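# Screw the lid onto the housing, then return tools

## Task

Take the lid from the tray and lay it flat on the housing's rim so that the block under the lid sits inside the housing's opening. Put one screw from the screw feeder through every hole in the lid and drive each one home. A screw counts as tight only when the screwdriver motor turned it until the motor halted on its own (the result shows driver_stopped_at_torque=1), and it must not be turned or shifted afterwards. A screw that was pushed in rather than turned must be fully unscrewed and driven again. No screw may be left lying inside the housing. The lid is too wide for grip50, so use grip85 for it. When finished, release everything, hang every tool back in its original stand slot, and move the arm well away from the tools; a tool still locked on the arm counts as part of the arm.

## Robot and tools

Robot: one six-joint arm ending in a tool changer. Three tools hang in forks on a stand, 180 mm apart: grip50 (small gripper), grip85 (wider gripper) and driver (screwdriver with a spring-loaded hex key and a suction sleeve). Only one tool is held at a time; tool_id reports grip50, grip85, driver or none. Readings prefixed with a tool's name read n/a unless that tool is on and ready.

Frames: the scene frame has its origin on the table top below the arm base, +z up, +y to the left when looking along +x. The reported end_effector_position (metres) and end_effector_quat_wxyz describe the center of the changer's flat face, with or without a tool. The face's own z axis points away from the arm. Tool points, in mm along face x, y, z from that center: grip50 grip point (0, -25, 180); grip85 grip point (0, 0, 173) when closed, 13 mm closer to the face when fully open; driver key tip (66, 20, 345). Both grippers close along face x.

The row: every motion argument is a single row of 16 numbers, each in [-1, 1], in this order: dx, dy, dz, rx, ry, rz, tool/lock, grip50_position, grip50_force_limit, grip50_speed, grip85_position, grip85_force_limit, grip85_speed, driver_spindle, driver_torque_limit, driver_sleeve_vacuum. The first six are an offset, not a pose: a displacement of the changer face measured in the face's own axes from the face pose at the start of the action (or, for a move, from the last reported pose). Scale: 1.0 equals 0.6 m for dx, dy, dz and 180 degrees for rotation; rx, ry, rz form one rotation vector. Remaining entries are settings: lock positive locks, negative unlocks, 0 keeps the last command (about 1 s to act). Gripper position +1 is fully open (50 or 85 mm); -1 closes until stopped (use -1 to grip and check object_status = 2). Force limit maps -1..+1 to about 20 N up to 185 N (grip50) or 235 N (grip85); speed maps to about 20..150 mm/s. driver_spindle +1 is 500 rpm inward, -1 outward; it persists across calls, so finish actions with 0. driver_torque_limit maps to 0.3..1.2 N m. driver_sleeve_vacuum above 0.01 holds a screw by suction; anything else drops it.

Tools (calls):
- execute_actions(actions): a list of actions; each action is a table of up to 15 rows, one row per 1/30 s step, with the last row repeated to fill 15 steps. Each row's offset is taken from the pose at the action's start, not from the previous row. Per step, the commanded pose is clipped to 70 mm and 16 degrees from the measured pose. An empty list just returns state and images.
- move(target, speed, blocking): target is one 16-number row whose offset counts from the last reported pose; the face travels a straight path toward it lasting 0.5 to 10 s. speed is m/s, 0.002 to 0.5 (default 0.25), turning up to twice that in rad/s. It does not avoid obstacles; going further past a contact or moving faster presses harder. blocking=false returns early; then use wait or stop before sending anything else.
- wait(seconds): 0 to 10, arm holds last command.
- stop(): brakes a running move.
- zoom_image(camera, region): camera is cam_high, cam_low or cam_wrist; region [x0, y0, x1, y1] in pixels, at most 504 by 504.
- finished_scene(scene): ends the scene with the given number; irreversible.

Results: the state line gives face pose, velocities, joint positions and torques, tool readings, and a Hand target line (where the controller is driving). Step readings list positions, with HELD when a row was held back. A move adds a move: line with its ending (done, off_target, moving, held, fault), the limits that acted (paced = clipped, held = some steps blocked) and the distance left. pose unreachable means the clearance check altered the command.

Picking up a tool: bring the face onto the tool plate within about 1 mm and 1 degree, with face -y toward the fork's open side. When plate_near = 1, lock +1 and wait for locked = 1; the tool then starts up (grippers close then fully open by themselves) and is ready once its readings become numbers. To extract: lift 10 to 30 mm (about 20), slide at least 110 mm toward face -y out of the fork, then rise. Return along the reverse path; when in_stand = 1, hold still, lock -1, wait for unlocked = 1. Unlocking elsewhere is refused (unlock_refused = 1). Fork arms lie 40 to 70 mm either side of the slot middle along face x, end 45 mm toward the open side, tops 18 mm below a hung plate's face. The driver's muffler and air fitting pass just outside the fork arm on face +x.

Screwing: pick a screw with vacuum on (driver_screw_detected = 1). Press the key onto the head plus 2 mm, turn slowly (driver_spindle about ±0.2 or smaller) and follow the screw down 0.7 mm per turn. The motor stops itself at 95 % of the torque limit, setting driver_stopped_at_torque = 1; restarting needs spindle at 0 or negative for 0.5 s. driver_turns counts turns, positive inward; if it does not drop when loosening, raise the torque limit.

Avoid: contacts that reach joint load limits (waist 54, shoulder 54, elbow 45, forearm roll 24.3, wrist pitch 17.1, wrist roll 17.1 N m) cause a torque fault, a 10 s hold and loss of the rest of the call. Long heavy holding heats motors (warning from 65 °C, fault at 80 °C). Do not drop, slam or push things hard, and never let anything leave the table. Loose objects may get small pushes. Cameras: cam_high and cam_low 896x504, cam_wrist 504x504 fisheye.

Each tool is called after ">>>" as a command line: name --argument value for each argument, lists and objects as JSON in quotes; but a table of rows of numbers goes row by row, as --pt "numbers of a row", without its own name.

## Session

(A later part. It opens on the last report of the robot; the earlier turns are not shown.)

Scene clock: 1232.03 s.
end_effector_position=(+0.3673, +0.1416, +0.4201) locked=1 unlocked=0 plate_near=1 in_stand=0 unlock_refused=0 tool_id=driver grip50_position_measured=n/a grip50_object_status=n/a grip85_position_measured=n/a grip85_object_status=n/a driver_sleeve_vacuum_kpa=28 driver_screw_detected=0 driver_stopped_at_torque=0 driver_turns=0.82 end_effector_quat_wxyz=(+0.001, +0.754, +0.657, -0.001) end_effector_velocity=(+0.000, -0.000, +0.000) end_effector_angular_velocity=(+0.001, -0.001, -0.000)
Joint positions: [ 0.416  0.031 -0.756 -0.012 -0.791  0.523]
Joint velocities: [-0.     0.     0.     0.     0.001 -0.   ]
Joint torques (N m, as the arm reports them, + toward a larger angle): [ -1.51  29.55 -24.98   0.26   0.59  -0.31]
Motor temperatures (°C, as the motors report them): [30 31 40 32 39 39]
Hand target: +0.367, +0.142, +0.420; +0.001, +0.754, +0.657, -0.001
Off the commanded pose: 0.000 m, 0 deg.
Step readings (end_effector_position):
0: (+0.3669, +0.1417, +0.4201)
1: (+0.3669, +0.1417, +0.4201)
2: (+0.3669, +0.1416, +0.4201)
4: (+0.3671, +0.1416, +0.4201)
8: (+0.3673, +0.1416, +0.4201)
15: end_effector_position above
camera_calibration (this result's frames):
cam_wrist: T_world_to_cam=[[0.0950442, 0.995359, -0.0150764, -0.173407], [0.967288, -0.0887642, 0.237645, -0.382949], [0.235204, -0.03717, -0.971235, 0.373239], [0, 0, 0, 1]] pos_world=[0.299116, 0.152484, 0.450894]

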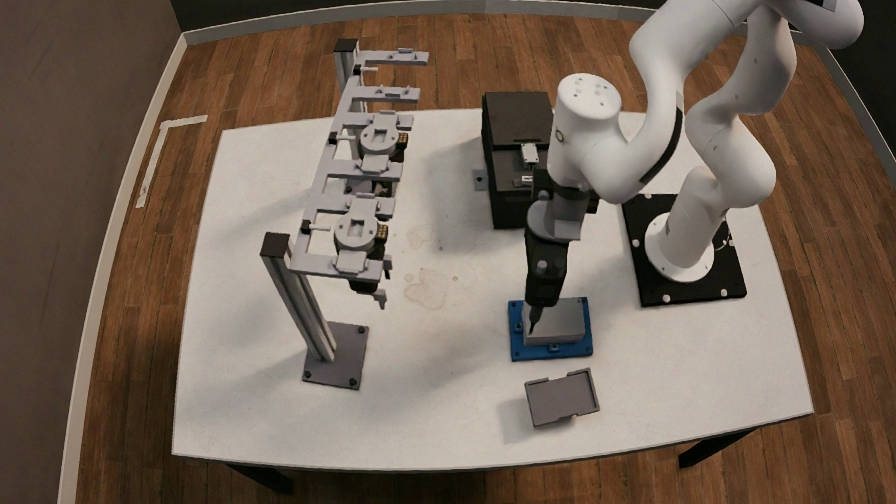

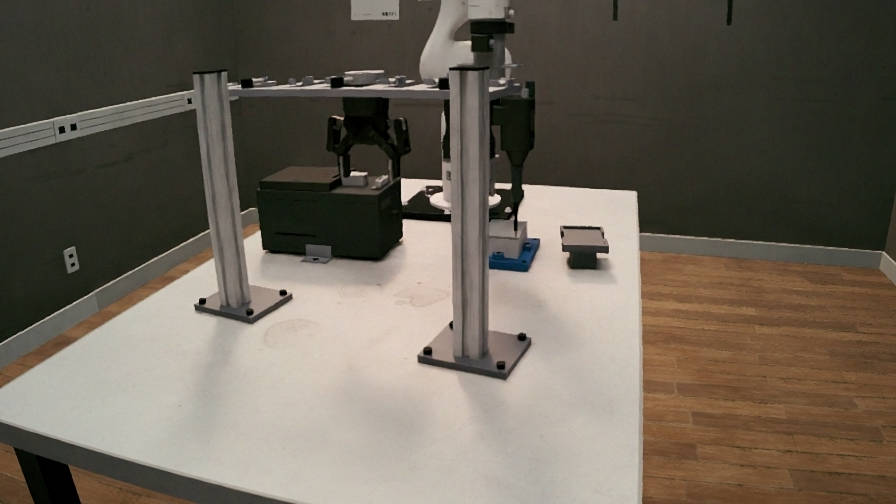

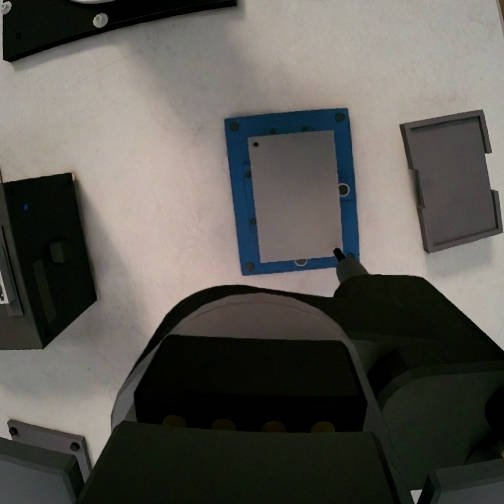

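>>> execute_actions --actions '[[[0,0,-0.004,0,0,0,0,0,0,0,0,0,0,0,0,1]],[[0.01,0,0,0,0,0,0,0,0,0,0,0,0,0,0,1]]]'

>>> zoom_image --camera "cam_wrist" --region '[315, 230, 355, 270]'

>>> zoom_image --camera "cam_high" --region '[515, 315, 550, 350]'

>>> zoom_image --camera "cam_low" --region '[500, 220, 530, 250]'

Scene clock: 1293.90 s.
end_effector_position=(+0.3681, +0.1475, +0.4224) locked=1 unlocked=0 plate_near=1 in_stand=0 unlock_refused=0 tool_id=driver grip50_position_measured=n/a grip50_object_status=n/a grip85_position_measured=n/a grip85_object_status=n/a driver_sleeve_vacuum_kpa=39 driver_screw_detected=1 driver_stopped_at_torque=0 driver_turns=0.82 end_effector_quat_wxyz=(+0.001, +0.754, +0.657, -0.001) end_effector_velocity=(+0.000, +0.000, +0.000) end_effector_angular_velocity=(+0.001, -0.002, +0.000)
Joint positions: [ 0.43   0.026 -0.766 -0.011 -0.797  0.536]
Joint velocities: [ 0.001 -0.    -0.    -0.     0.002  0.001]
Joint torques (N m, as the arm reports them, + toward a larger angle): [ -2.07  29.5  -25.25   0.49   0.75  -0.25]
Motor temperatures (°C, as the motors report them): [30 31 41 32 39 39]
Hand target: +0.368, +0.148, +0.422; +0.001, +0.754, +0.657, -0.001
Off the commanded pose: 0.000 m, 0 deg.
Step readings (end_effector_position; steps 1 to 15: 1st action; 16 to 30: 2nd action):
0: (+0.3674, +0.1416, +0.4201)
1: (+0.3674, +0.1416, +0.4201)
2: (+0.3673, +0.1416, +0.4204)
4: (+0.3674, +0.1416, +0.4216)
8: (+0.3673, +0.1416, +0.4225)
15: (+0.3673, +0.1416, +0.4225)
16: (+0.3673, +0.1416, +0.4225)
17: (+0.3674, +0.1424, +0.4225)
19: (+0.3678, +0.1453, +0.4224)
23: (+0.3681, +0.1474, +0.4225)
30: end_effector_position above
camera_calibration (this result's frames):
cam_wrist: T_world_to_cam=[[0.095053, 0.995357, -0.0151315, -0.179321], [0.967321, -0.088765, 0.237511, -0.383716], [0.235065, -0.0372131, -0.971267, 0.375618], [0, 0, 0, 1]] pos_world=[0.299926, 0.158406, 0.453249]

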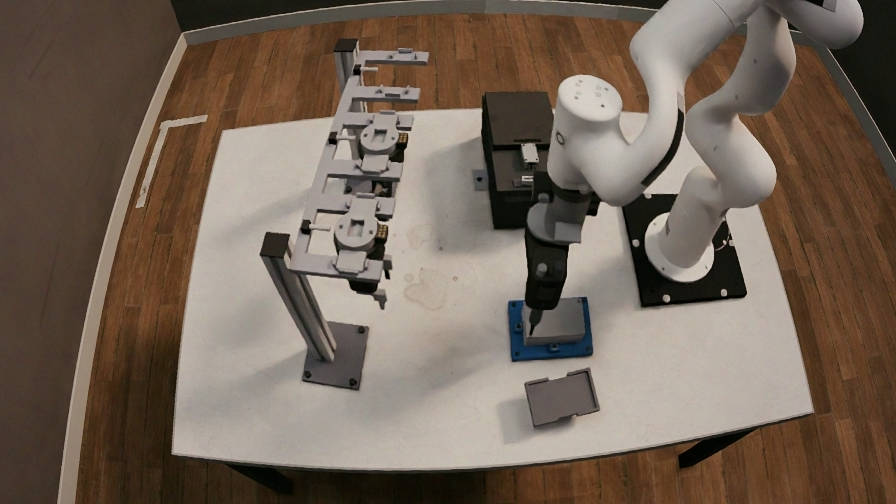

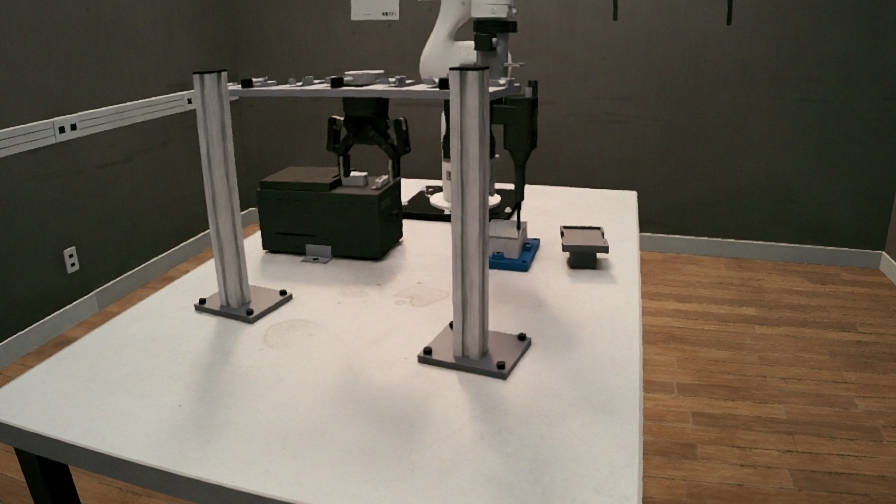

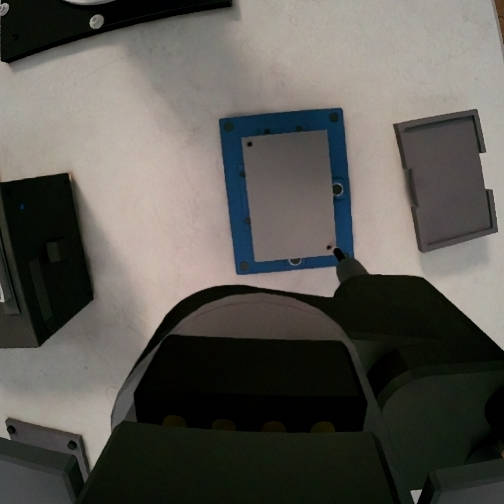

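Region (315, 230, 355, 270) of cam_wrist's 504x504 image, scaled by 12.600, with more detail than that image has.

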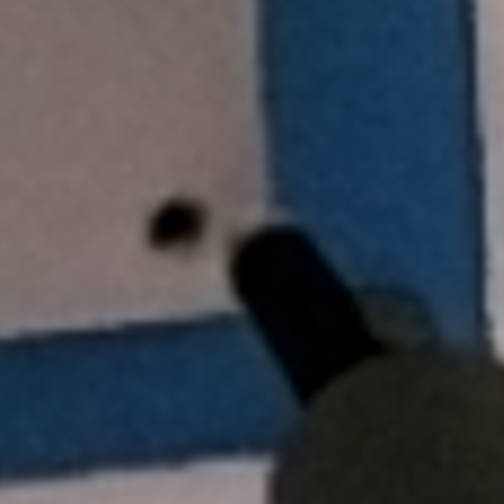

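Region (515, 315, 550, 350) of cam_high's 896x504 image, scaled by 14.400, with more detail than that image has.

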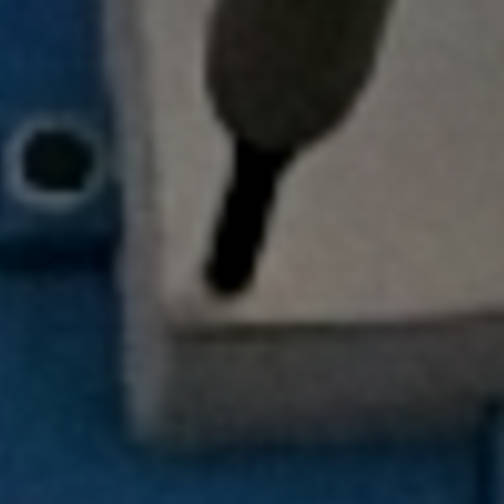

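Region (500, 220, 530, 250) of cam_low's 896x504 image, scaled by 16.800, with more detail than that image has.

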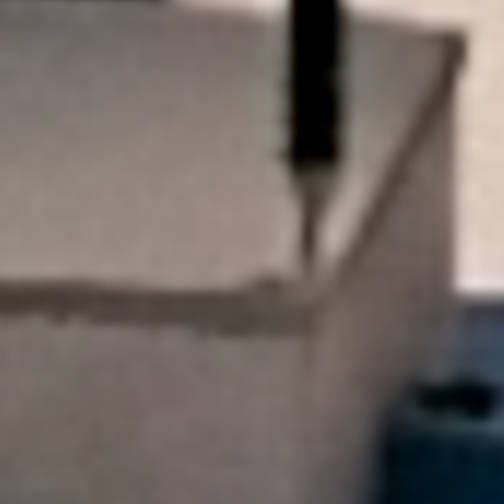

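>>> execute_actions --actions '[[[-0.0091,0.0013,0,0,0,0,0,0,0,0,0,0,0,0,0,1]],[[0,0,0.004,0,0,0,0,0,0,0,0,0,0,0,0,1]]]'

>>> zoom_image --camera "cam_wrist" --region '[315, 230, 355, 270]'

Scene clock: 1331.13 s.
end_effector_position=(+0.3681, +0.1420, +0.4201) locked=1 unlocked=0 plate_near=1 in_stand=0 unlock_refused=0 tool_id=driver grip50_position_measured=n/a grip50_object_status=n/a grip85_position_measured=n/a grip85_object_status=n/a driver_sleeve_vacuum_kpa=39 driver_screw_detected=1 driver_stopped_at_torque=0 driver_turns=0.82 end_effector_quat_wxyz=(+0.001, +0.754, +0.657, -0.001) end_effector_velocity=(+0.000, -0.000, -0.000) end_effector_angular_velocity=(+0.000, -0.001, -0.001)
Joint positions: [ 0.417  0.029 -0.758 -0.012 -0.791  0.523]
Joint velocities: [-0.001  0.     0.001  0.     0.001  0.   ]
Joint torques (N m, as the arm reports them, + toward a larger angle): [ -1.83  30.25 -25.08   0.06   0.65  -0.37]
Motor temperatures (°C, as the motors report them): [30 31 41 32 39 39]
Hand target: +0.368, +0.142, +0.420; +0.001, +0.754, +0.657, -0.001
Off the commanded pose: 0.000 m, 0 deg.
Step readings (end_effector_position; steps 1 to 15: 1st action; 16 to 30: 2nd action):
0: (+0.3681, +0.1475, +0.4224)
1: (+0.3681, +0.1475, +0.4224)
2: (+0.3682, +0.1468, +0.4224)
4: (+0.3681, +0.1440, +0.4225)
8: (+0.3681, +0.1421, +0.4224)
15: (+0.3681, +0.1420, +0.4225)
16: (+0.3681, +0.1420, +0.4224)
17: (+0.3682, +0.1420, +0.4222)
19: (+0.3682, +0.1420, +0.4210)
23: (+0.3681, +0.1420, +0.4201)
30: end_effector_position above
camera_calibration (this result's frames):
cam_wrist: T_world_to_cam=[[0.0950326, 0.995359, -0.0151176, -0.173883], [0.96731, -0.0887464, 0.237563, -0.383686], [0.235119, -0.0371997, -0.971254, 0.373095], [0, 0, 0, 1]] pos_world=[0.299946, 0.152905, 0.450891]

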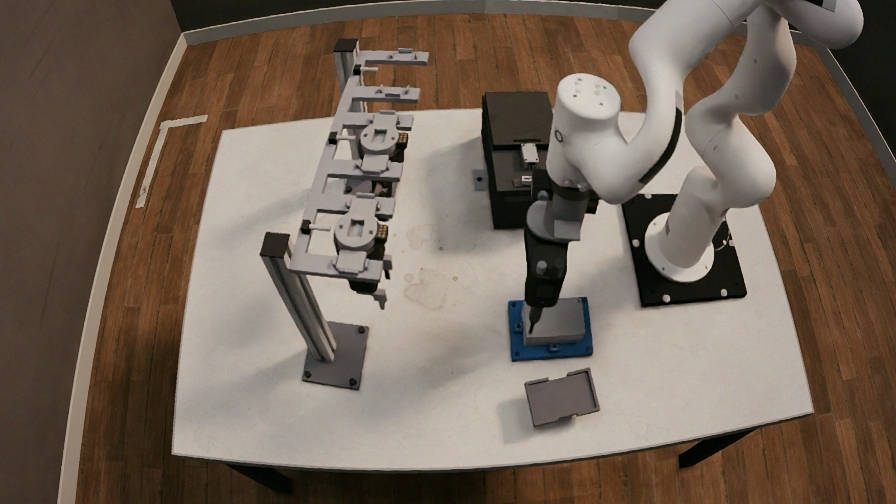

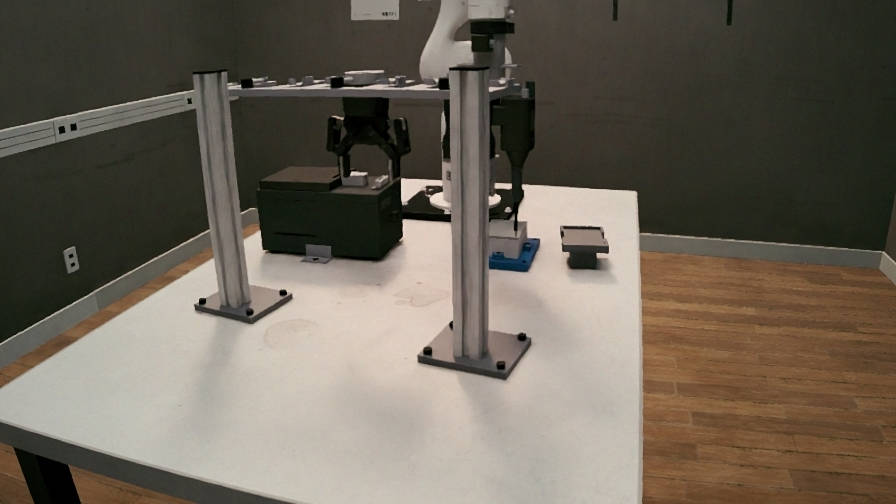

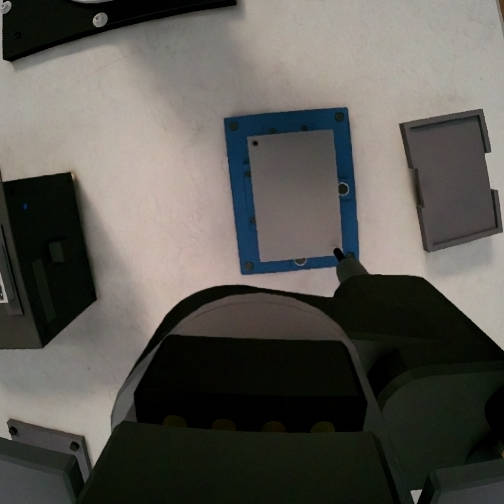

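Region (315, 230, 355, 270) of cam_wrist's 504x504 image, scaled by 12.600, with more detail than that image has.

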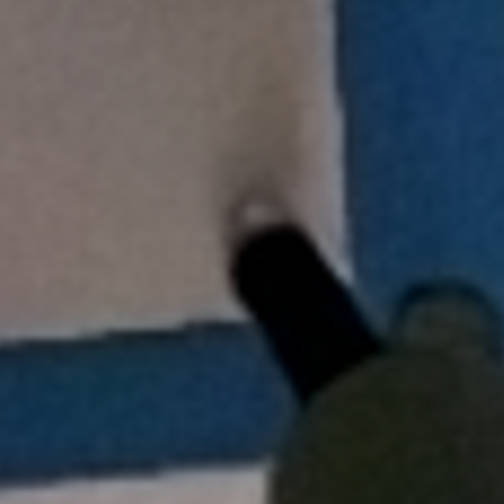

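Vacuum holds at 39 — in the hole. Continue down.

>>> execute_actions --actions '[[[0,0,0.003,0,0,0,0,0,0,0,0,0,0,0,0,1]],[[0,0,0.003,0,0,0,0,0,0,0,0,0,0,0,0,1]]]'

>>> zoom_image --camera "cam_low" --region '[500, 220, 530, 250]'

Scene clock: 1337.80 s.
end_effector_position=(+0.3681, +0.1420, +0.4165) locked=1 unlocked=0 plate_near=1 in_stand=0 unlock_refused=0 tool_id=driver grip50_position_measured=n/a grip50_object_status=n/a grip85_position_measured=n/a grip85_object_status=n/a driver_sleeve_vacuum_kpa=39 driver_screw_detected=1 driver_stopped_at_torque=0 driver_turns=0.82 end_effector_quat_wxyz=(+0.001, +0.754, +0.657, -0.001) end_effector_velocity=(-0.000, +0.000, +0.000) end_effector_angular_velocity=(+0.000, -0.000, +0.000)
Joint positions: [ 0.417  0.024 -0.754 -0.012 -0.782  0.523]
Joint velocities: [ 0.001  0.    -0.     0.     0.     0.   ]
Joint torques (N m, as the arm reports them, + toward a larger angle): [ -0.7   29.36 -25.38   0.26   0.73  -0.19]
Motor temperatures (°C, as the motors report them): [30 31 41 32 39 39]
Hand target: +0.368, +0.142, +0.416; +0.001, +0.754, +0.657, -0.001
Off the commanded pose: 0.000 m, 0 deg.
Step readings (end_effector_position; steps 1 to 15: 1st action; 16 to 30: 2nd action):
0: (+0.3681, +0.1420, +0.4201)
1: (+0.3681, +0.1420, +0.4200)
2: (+0.3682, +0.1420, +0.4198)
4: (+0.3682, +0.1420, +0.4189)
8: (+0.3681, +0.1420, +0.4183)
15: (+0.3681, +0.1420, +0.4183)
16: (+0.3681, +0.1420, +0.4183)
17: (+0.3682, +0.1420, +0.4181)
19: (+0.3682, +0.1420, +0.4171)
23: (+0.3681, +0.1420, +0.4165)
30: end_effector_position above
camera_calibration (this result's frames):
cam_wrist: T_world_to_cam=[[0.0950409, 0.995359, -0.0151189, -0.173924], [0.967305, -0.0887535, 0.237581, -0.382845], [0.235136, -0.0372045, -0.97125, 0.369615], [0, 0, 0, 1]] pos_world=[0.299948, 0.152889, 0.447316]

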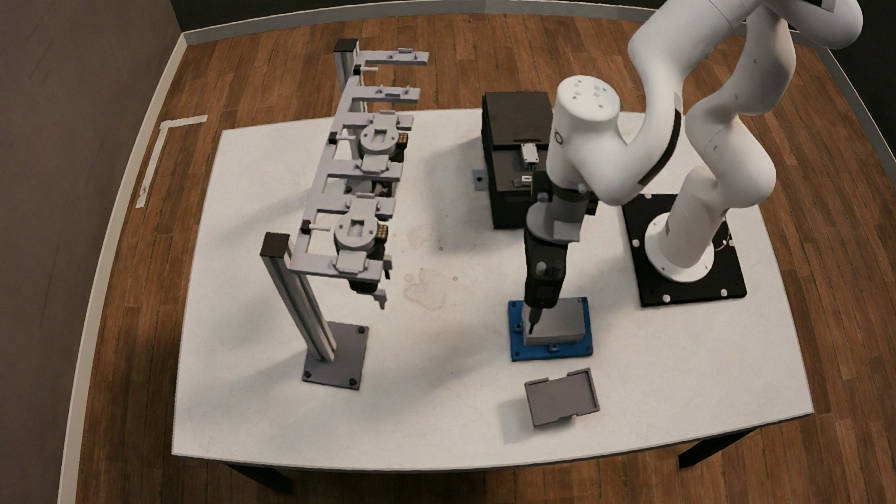

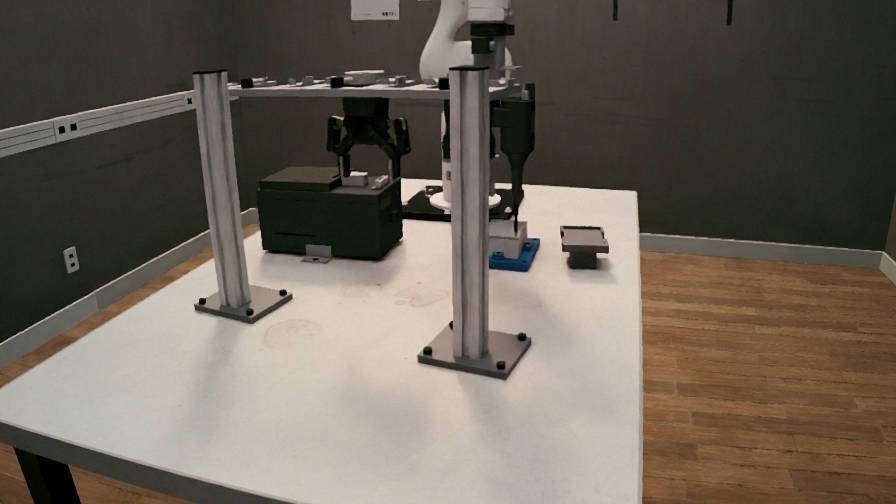

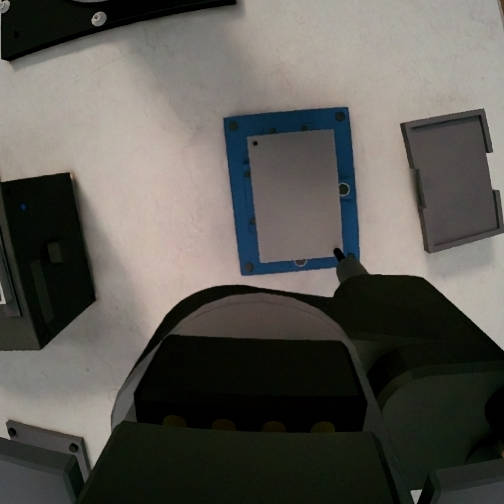

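Region (500, 220, 530, 250) of cam_low's 896x504 image, scaled by 16.800, with more detail than that image has.

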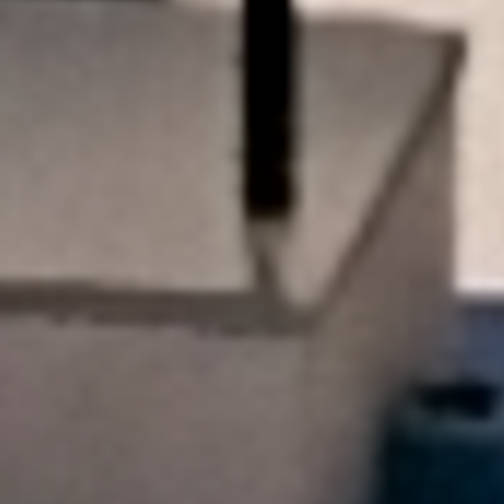

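>>> execute_actions --actions '[[[0,0,0.002,0,0,0,0,0,0,0,0,0,0,0,0,1]],[[0,0,0.002,0,0,0,0,0,0,0,0,0,0,0,0,1]]]'

>>> zoom_image --camera "cam_low" --region '[500, 220, 530, 250]'

Scene clock: 1348.87 s.
end_effector_position=(+0.3682, +0.1420, +0.4142) locked=1 unlocked=0 plate_near=1 in_stand=0 unlock_refused=0 tool_id=driver grip50_position_measured=n/a grip50_object_status=n/a grip85_position_measured=n/a grip85_object_status=n/a driver_sleeve_vacuum_kpa=39 driver_screw_detected=1 driver_stopped_at_torque=0 driver_turns=0.82 end_effector_quat_wxyz=(+0.001, +0.754, +0.657, -0.001) end_effector_velocity=(-0.000, +0.000, -0.000) end_effector_angular_velocity=(-0.000, +0.001, +0.001)
Joint positions: [ 0.417  0.021 -0.751 -0.012 -0.776  0.523]
Joint velocities: [ 0.    -0.001  0.     0.    -0.    -0.001]
Joint torques (N m, as the arm reports them, + toward a larger angle): [ -2.64  28.65 -23.53  -0.01   0.81  -0.21]
Motor temperatures (°C, as the motors report them): [30 31 41 32 39 39]
Hand target: +0.368, +0.142, +0.414; +0.001, +0.754, +0.657, -0.001
Off the commanded pose: 0.000 m, 0 deg.
Step readings (end_effector_position; steps 1 to 15: 1st action; 16 to 30: 2nd action):
0: (+0.3681, +0.1420, +0.4165)
1: (+0.3681, +0.1420, +0.4165)
2: (+0.3682, +0.1420, +0.4163)
4: (+0.3682, +0.1420, +0.4157)
8: (+0.3682, +0.1420, +0.4154)
15: (+0.3682, +0.1420, +0.4154)
16: (+0.3682, +0.1420, +0.4154)
17: (+0.3682, +0.1420, +0.4153)
19: (+0.3682, +0.1420, +0.4147)
23: (+0.3682, +0.1420, +0.4143)
30: end_effector_position above
camera_calibration (this result's frames):
cam_wrist: T_world_to_cam=[[0.095037, 0.995362, -0.0149357, -0.174068], [0.967237, -0.0887826, 0.237846, -0.382441], [0.235417, -0.0370505, -0.971188, 0.36725], [0, 0, 0, 1]] pos_world=[0.299996, 0.152914, 0.445031]

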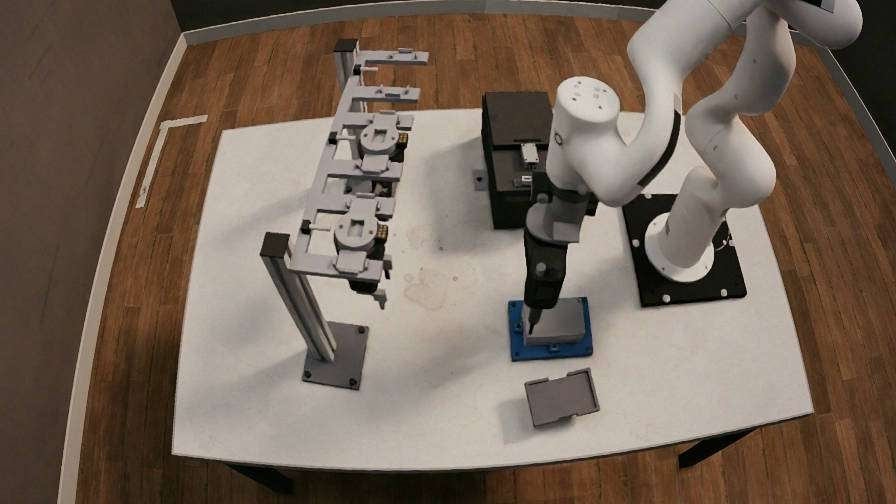

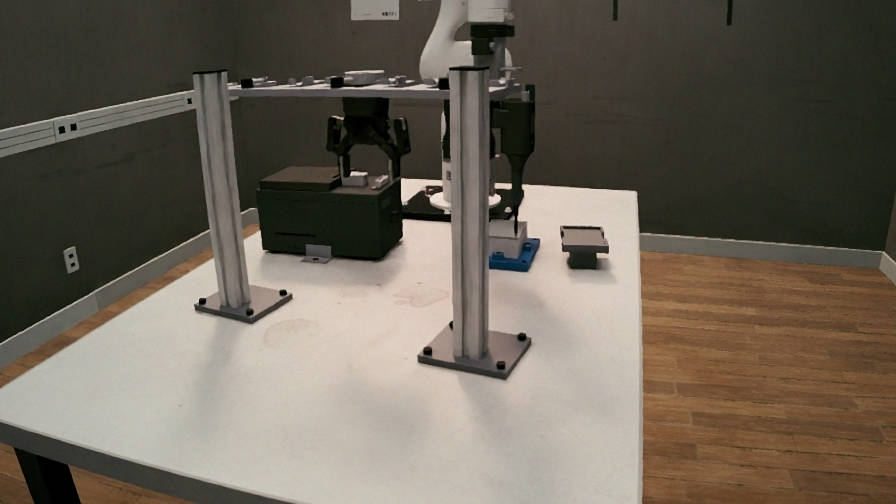

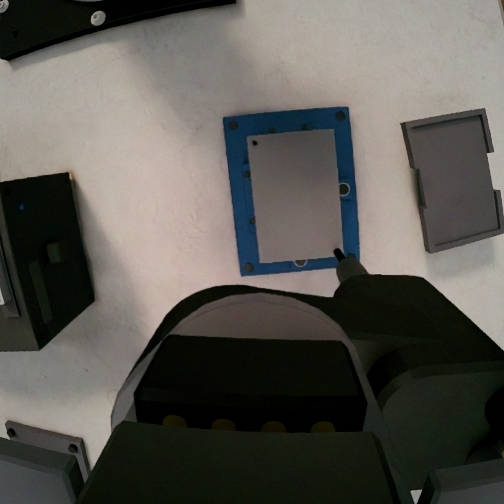

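Region (500, 220, 530, 250) of cam_low's 896x504 image, scaled by 16.800, with more detail than that image has.

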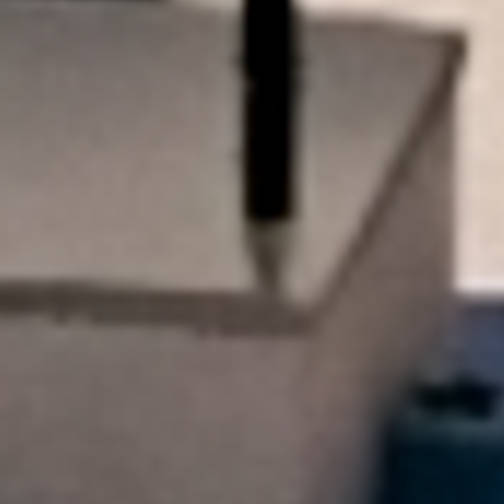

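>>> execute_actions --actions '[[[0,0,0,0,0,0,0,0,0,0,0,0,0,0.2,0,1]],[[0,0,0.001,0,0,0,0,0,0,0,0,0,0,0.2,0,1]],[[0,0,0.001,0,0,0,0,0,0,0,0,0,0,0.2,0,1]],[[0,0,0.001,0,0,0,0,0,0,0,0,0,0,0,0,1]]]'

>>> zoom_image --camera "cam_low" --region '[500, 220, 530, 250]'

Scene clock: 1364.00 s.
end_effector_position=(+0.3682, +0.1420, +0.4124) locked=1 unlocked=0 plate_near=1 in_stand=0 unlock_refused=0 tool_id=driver grip50_position_measured=n/a grip50_object_status=n/a grip85_position_measured=n/a grip85_object_status=n/a driver_sleeve_vacuum_kpa=40 driver_screw_detected=1 driver_stopped_at_torque=0 driver_turns=3.26 end_effector_quat_wxyz=(+0.001, +0.754, +0.657, -0.001) end_effector_velocity=(-0.000, -0.000, +0.000) end_effector_angular_velocity=(-0.000, +0.002, -0.000)
Joint positions: [ 0.417  0.019 -0.749 -0.012 -0.772  0.523]
Joint velocities: [ 0.     0.    -0.     0.001 -0.002 -0.   ]
Joint torques (N m, as the arm reports them, + toward a larger angle): [ -2.73  28.2  -23.45   0.03   0.78  -0.16]
Motor temperatures (°C, as the motors report them): [30 31 41 32 39 39]
Hand target: +0.368, +0.142, +0.412; +0.001, +0.754, +0.657, -0.001
Off the commanded pose: 0.000 m, 0 deg.
Step readings (end_effector_position; steps 1 to 15: 1st action; 16 to 30: 2nd action; 31 to 45: 3rd action; 46 to 60: 4th action):
0: (+0.3682, +0.1420, +0.4142)
1: (+0.3682, +0.1420, +0.4142)
2: (+0.3682, +0.1420, +0.4142)
4: (+0.3682, +0.1420, +0.4142)
8: (+0.3682, +0.1420, +0.4142)
15: (+0.3682, +0.1420, +0.4142)
16: (+0.3682, +0.1420, +0.4142)
17: (+0.3682, +0.1420, +0.4141)
19: (+0.3682, +0.1420, +0.4138)
23: (+0.3682, +0.1420, +0.4136)
30: (+0.3682, +0.1420, +0.4136)
31: (+0.3682, +0.1420, +0.4136)
32: (+0.3682, +0.1420, +0.4135)
34: (+0.3682, +0.1420, +0.4132)
38: (+0.3682, +0.1420, +0.4130)
45: (+0.3682, +0.1420, +0.4130)
46: (+0.3682, +0.1420, +0.4130)
47: (+0.3682, +0.1420, +0.4129)
49: (+0.3682, +0.1420, +0.4126)
53: (+0.3682, +0.1420, +0.4124)
60: end_effector_position above
camera_calibration (this result's frames):
cam_wrist: T_world_to_cam=[[0.0950165, 0.995363, -0.0149463, -0.174082], [0.967259, -0.0887635, 0.237761, -0.381965], [0.235332, -0.0370482, -0.971209, 0.365539], [0, 0, 0, 1]] pos_world=[0.299976, 0.152913, 0.443229]

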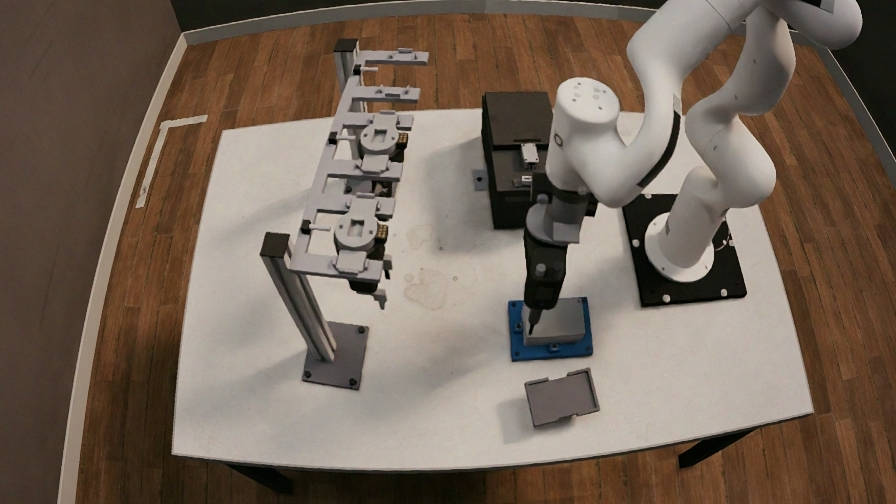

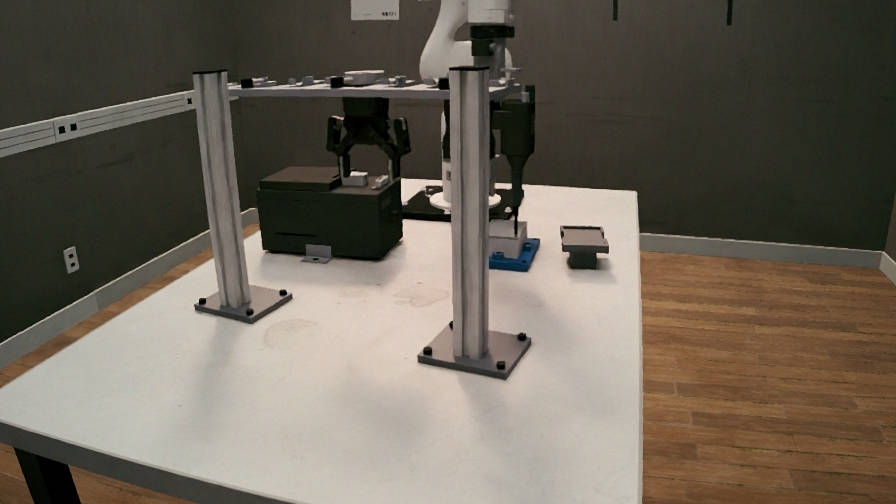

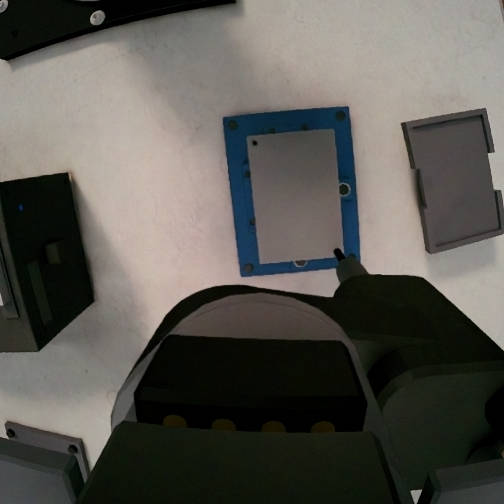

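Region (500, 220, 530, 250) of cam_low's 896x504 image, scaled by 16.800, with more detail than that image has.

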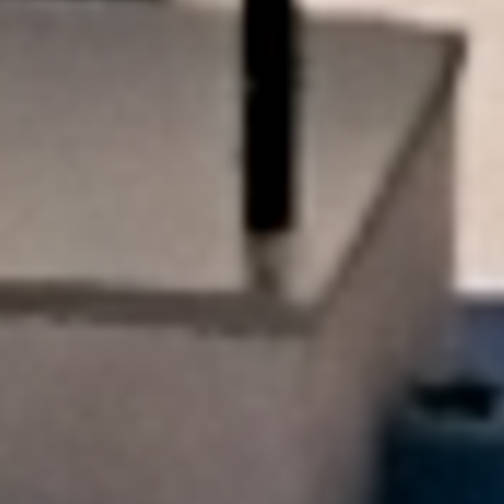

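>>> execute_actions --actions '[[[0,0,0.001,0,0,0,0,0,0,0,0,0,0,0.2,0,1]],[[0,0,0.001,0,0,0,0,0,0,0,0,0,0,0.2,0,1]],[[0,0,0.001,0,0,0,0,0,0,0,0,0,0,0.2,0,1]],[[0,0,0.001,0,0,0,0,0,0,0,0,0,0,0.2,0,1]],[[0,0,0.001,0,0,0,0,0,0,0,0,0,0,0.2,0,1]],[[0,0,0,0,0,0,0,0,0,0,0,0,0,0,0,1]]]'

>>> zoom_image --camera "cam_low" --region '[500, 220, 530, 250]'

Scene clock: 1374.63 s.
end_effector_position=(+0.3682, +0.1420, +0.4094) locked=1 unlocked=0 plate_near=1 in_stand=0 unlock_refused=0 tool_id=driver grip50_position_measured=n/a grip50_object_status=n/a grip85_position_measured=n/a grip85_object_status=n/a driver_sleeve_vacuum_kpa=40 driver_screw_detected=1 driver_stopped_at_torque=1 driver_turns=7.14 end_effector_quat_wxyz=(+0.001, +0.754, +0.657, -0.001) end_effector_velocity=(-0.000, -0.000, +0.000) end_effector_angular_velocity=(-0.000, +0.001, +0.000)
Joint positions: [ 0.417  0.015 -0.745 -0.012 -0.764  0.523]
Joint velocities: [-0.     0.001  0.     0.    -0.002 -0.001]
Joint torques (N m, as the arm reports them, + toward a larger angle): [ -3.14  28.44 -23.27  -0.43   0.9   -0.12]
Motor temperatures (°C, as the motors report them): [30 31 41 32 39 39]
Hand target: +0.368, +0.142, +0.409; +0.001, +0.754, +0.657, -0.001
Off the commanded pose: 0.000 m, 0 deg.
Step readings (end_effector_position; steps 1 to 15: 1st action; 16 to 30: 2nd action; 31 to 45: 3rd action; 46 to 60: 4th action; 61 to 75: 5th action; 76 to 90: 6th action):
0: (+0.3682, +0.1420, +0.4124)
1: (+0.3682, +0.1420, +0.4124)
2: (+0.3682, +0.1420, +0.4123)
4: (+0.3682, +0.1420, +0.4120)
8: (+0.3682, +0.1420, +0.4118)
15: (+0.3682, +0.1420, +0.4118)
16: (+0.3682, +0.1420, +0.4118)
17: (+0.3682, +0.1420, +0.4117)
19: (+0.3682, +0.1420, +0.4114)
23: (+0.3682, +0.1420, +0.4112)
30: (+0.3682, +0.1420, +0.4112)
31: (+0.3682, +0.1420, +0.4112)
32: (+0.3682, +0.1420, +0.4111)
34: (+0.3682, +0.1420, +0.4108)
38: (+0.3682, +0.1420, +0.4106)
45: (+0.3682, +0.1420, +0.4106)
46: (+0.3682, +0.1420, +0.4106)
47: (+0.3682, +0.1420, +0.4105)
49: (+0.3682, +0.1420, +0.4102)
53: (+0.3682, +0.1420, +0.4100)
60: (+0.3682, +0.1420, +0.4100)
61: (+0.3682, +0.1420, +0.4100)
62: (+0.3682, +0.1420, +0.4099)
64: (+0.3682, +0.1420, +0.4096)
68: (+0.3682, +0.1420, +0.4094)
75: (+0.3681, +0.1420, +0.4094)
76: (+0.3682, +0.1420, +0.4094)
77: (+0.3681, +0.1420, +0.4094)
79: (+0.3682, +0.1420, +0.4094)
83: (+0.3682, +0.1420, +0.4094)
90: end_effector_position above
camera_calibration (this result's frames):
cam_wrist: T_world_to_cam=[[0.0949979, 0.995364, -0.0149971, -0.174081], [0.967285, -0.0887371, 0.237666, -0.381199], [0.235233, -0.0370842, -0.971231, 0.362671], [0, 0, 0, 1]] pos_world=[0.299953, 0.152897, 0.440225]

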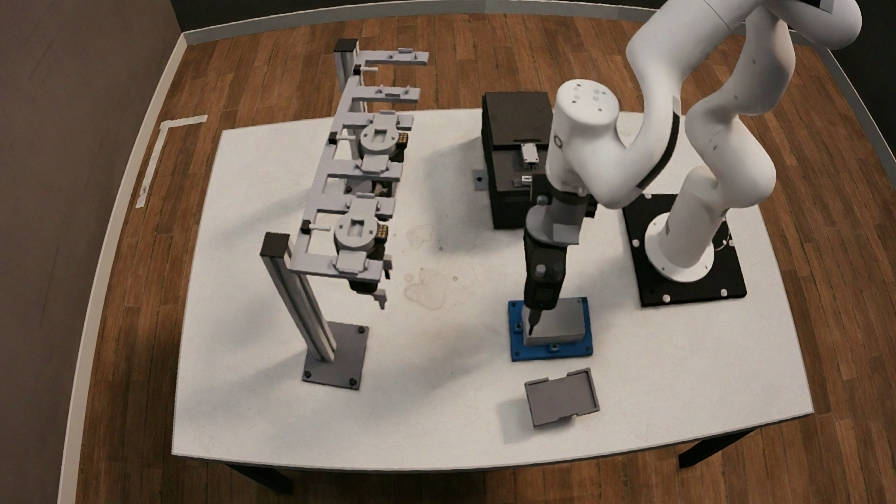

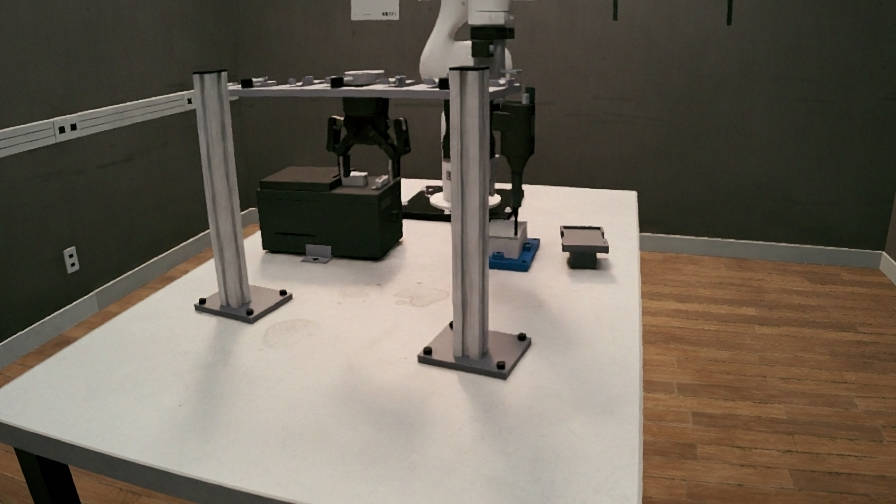

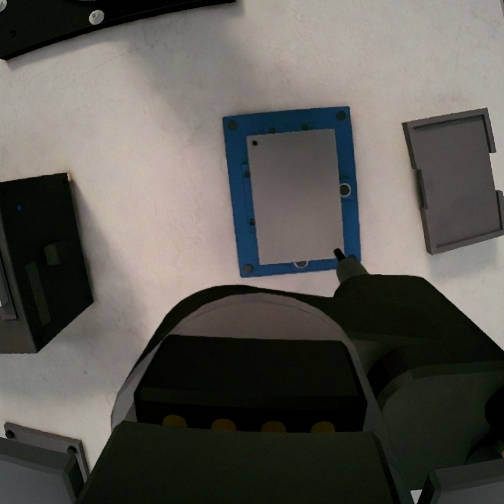

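Region (500, 220, 530, 250) of cam_low's 896x504 image, scaled by 16.800, with more detail than that image has.

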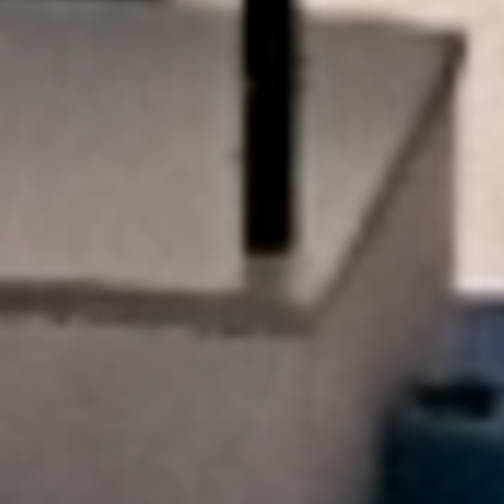

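>>> execute_actions --actions '[[[0,0,0,0,0,0,0,0,0,0,0,0,0,0,0,0]],[[0,0,-0.02,0,0,0,0,0,0,0,0,0,0,0,0,0]]]'

>>> zoom_image --camera "cam_low" --region '[500, 220, 530, 250]'

>>> zoom_image --camera "cam_wrist" --region '[315, 230, 355, 270]'

Scene clock: 1394.80 s.
end_effector_position=(+0.3681, +0.1420, +0.4212) locked=1 unlocked=0 plate_near=1 in_stand=0 unlock_refused=0 tool_id=driver grip50_position_measured=n/a grip50_object_status=n/a grip85_position_measured=n/a grip85_object_status=n/a driver_sleeve_vacuum_kpa=0 driver_screw_detected=0 driver_stopped_at_torque=1 driver_turns=7.14 end_effector_quat_wxyz=(+0.001, +0.754, +0.657, -0.001) end_effector_velocity=(+0.000, +0.000, +0.001) end_effector_angular_velocity=(+0.001, -0.002, +0.000)
Joint positions: [ 0.417  0.03  -0.76  -0.011 -0.794  0.523]
Joint velocities: [ 0.     0.001 -0.002  0.    -0.001 -0.   ]
Joint torques (N m, as the arm reports them, + toward a larger angle): [ -1.39  29.57 -24.88   0.73   0.81  -0.3 ]
Motor temperatures (°C, as the motors report them): [30 31 41 32 39 39]
Hand target: +0.368, +0.142, +0.421; +0.001, +0.754, +0.657, -0.001
Off the commanded pose: 0.000 m, 0 deg.
Step readings (end_effector_position; steps 1 to 15: 1st action; 16 to 30: 2nd action):
0: (+0.3681, +0.1420, +0.4094)
1: (+0.3681, +0.1420, +0.4094)
2: (+0.3682, +0.1420, +0.4094)
4: (+0.3682, +0.1420, +0.4094)
8: (+0.3682, +0.1420, +0.4094)
15: (+0.3682, +0.1420, +0.4094)
16: (+0.3682, +0.1420, +0.4094)
17: (+0.3681, +0.1420, +0.4104)
19: (+0.3682, +0.1420, +0.4164)
23: (+0.3682, +0.1420, +0.4210)
30: end_effector_position above
camera_calibration (this result's frames):
cam_wrist: T_world_to_cam=[[0.0949623, 0.995364, -0.0152263, -0.173794], [0.967398, -0.0886652, 0.237232, -0.383801], [0.234782, -0.037258, -0.971334, 0.374419], [0, 0, 0, 1]] pos_world=[0.299886, 0.152909, 0.45209]

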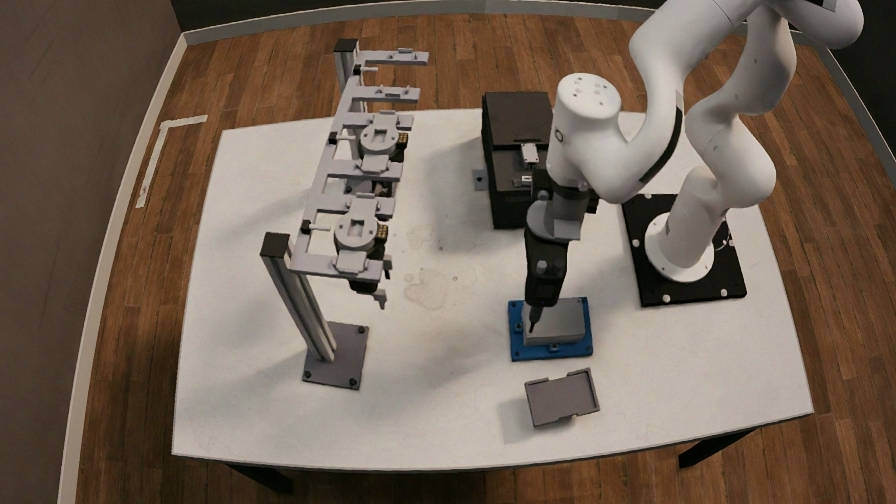

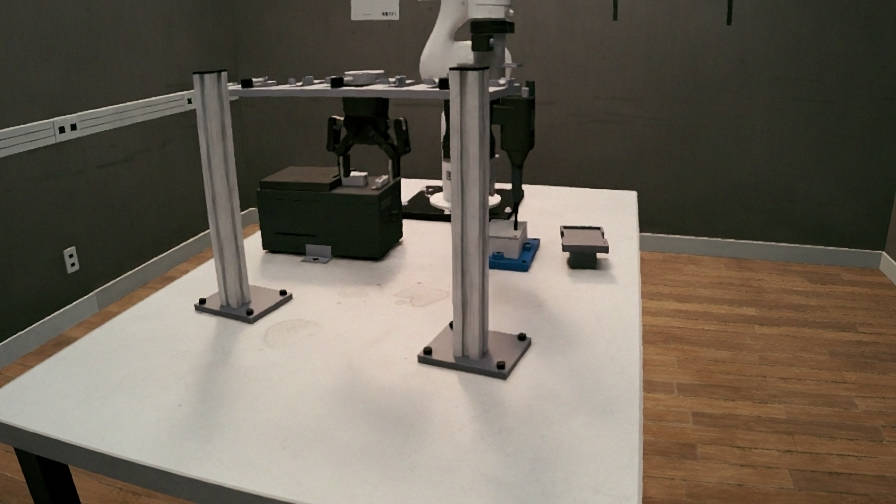

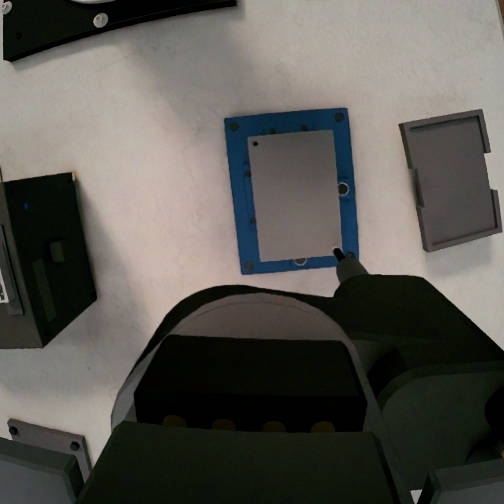

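Region (500, 220, 530, 250) of cam_low's 896x504 image, scaled by 16.800, with more detail than that image has.

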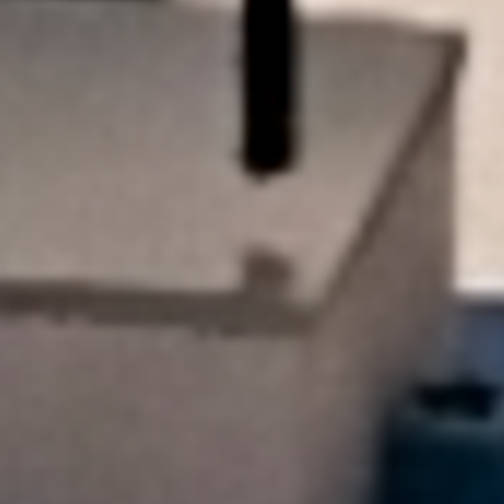

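Region (315, 230, 355, 270) of cam_wrist's 504x504 image, scaled by 12.600, with more detail than that image has.

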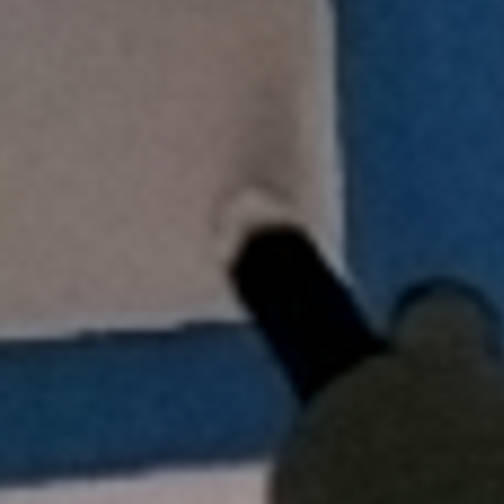

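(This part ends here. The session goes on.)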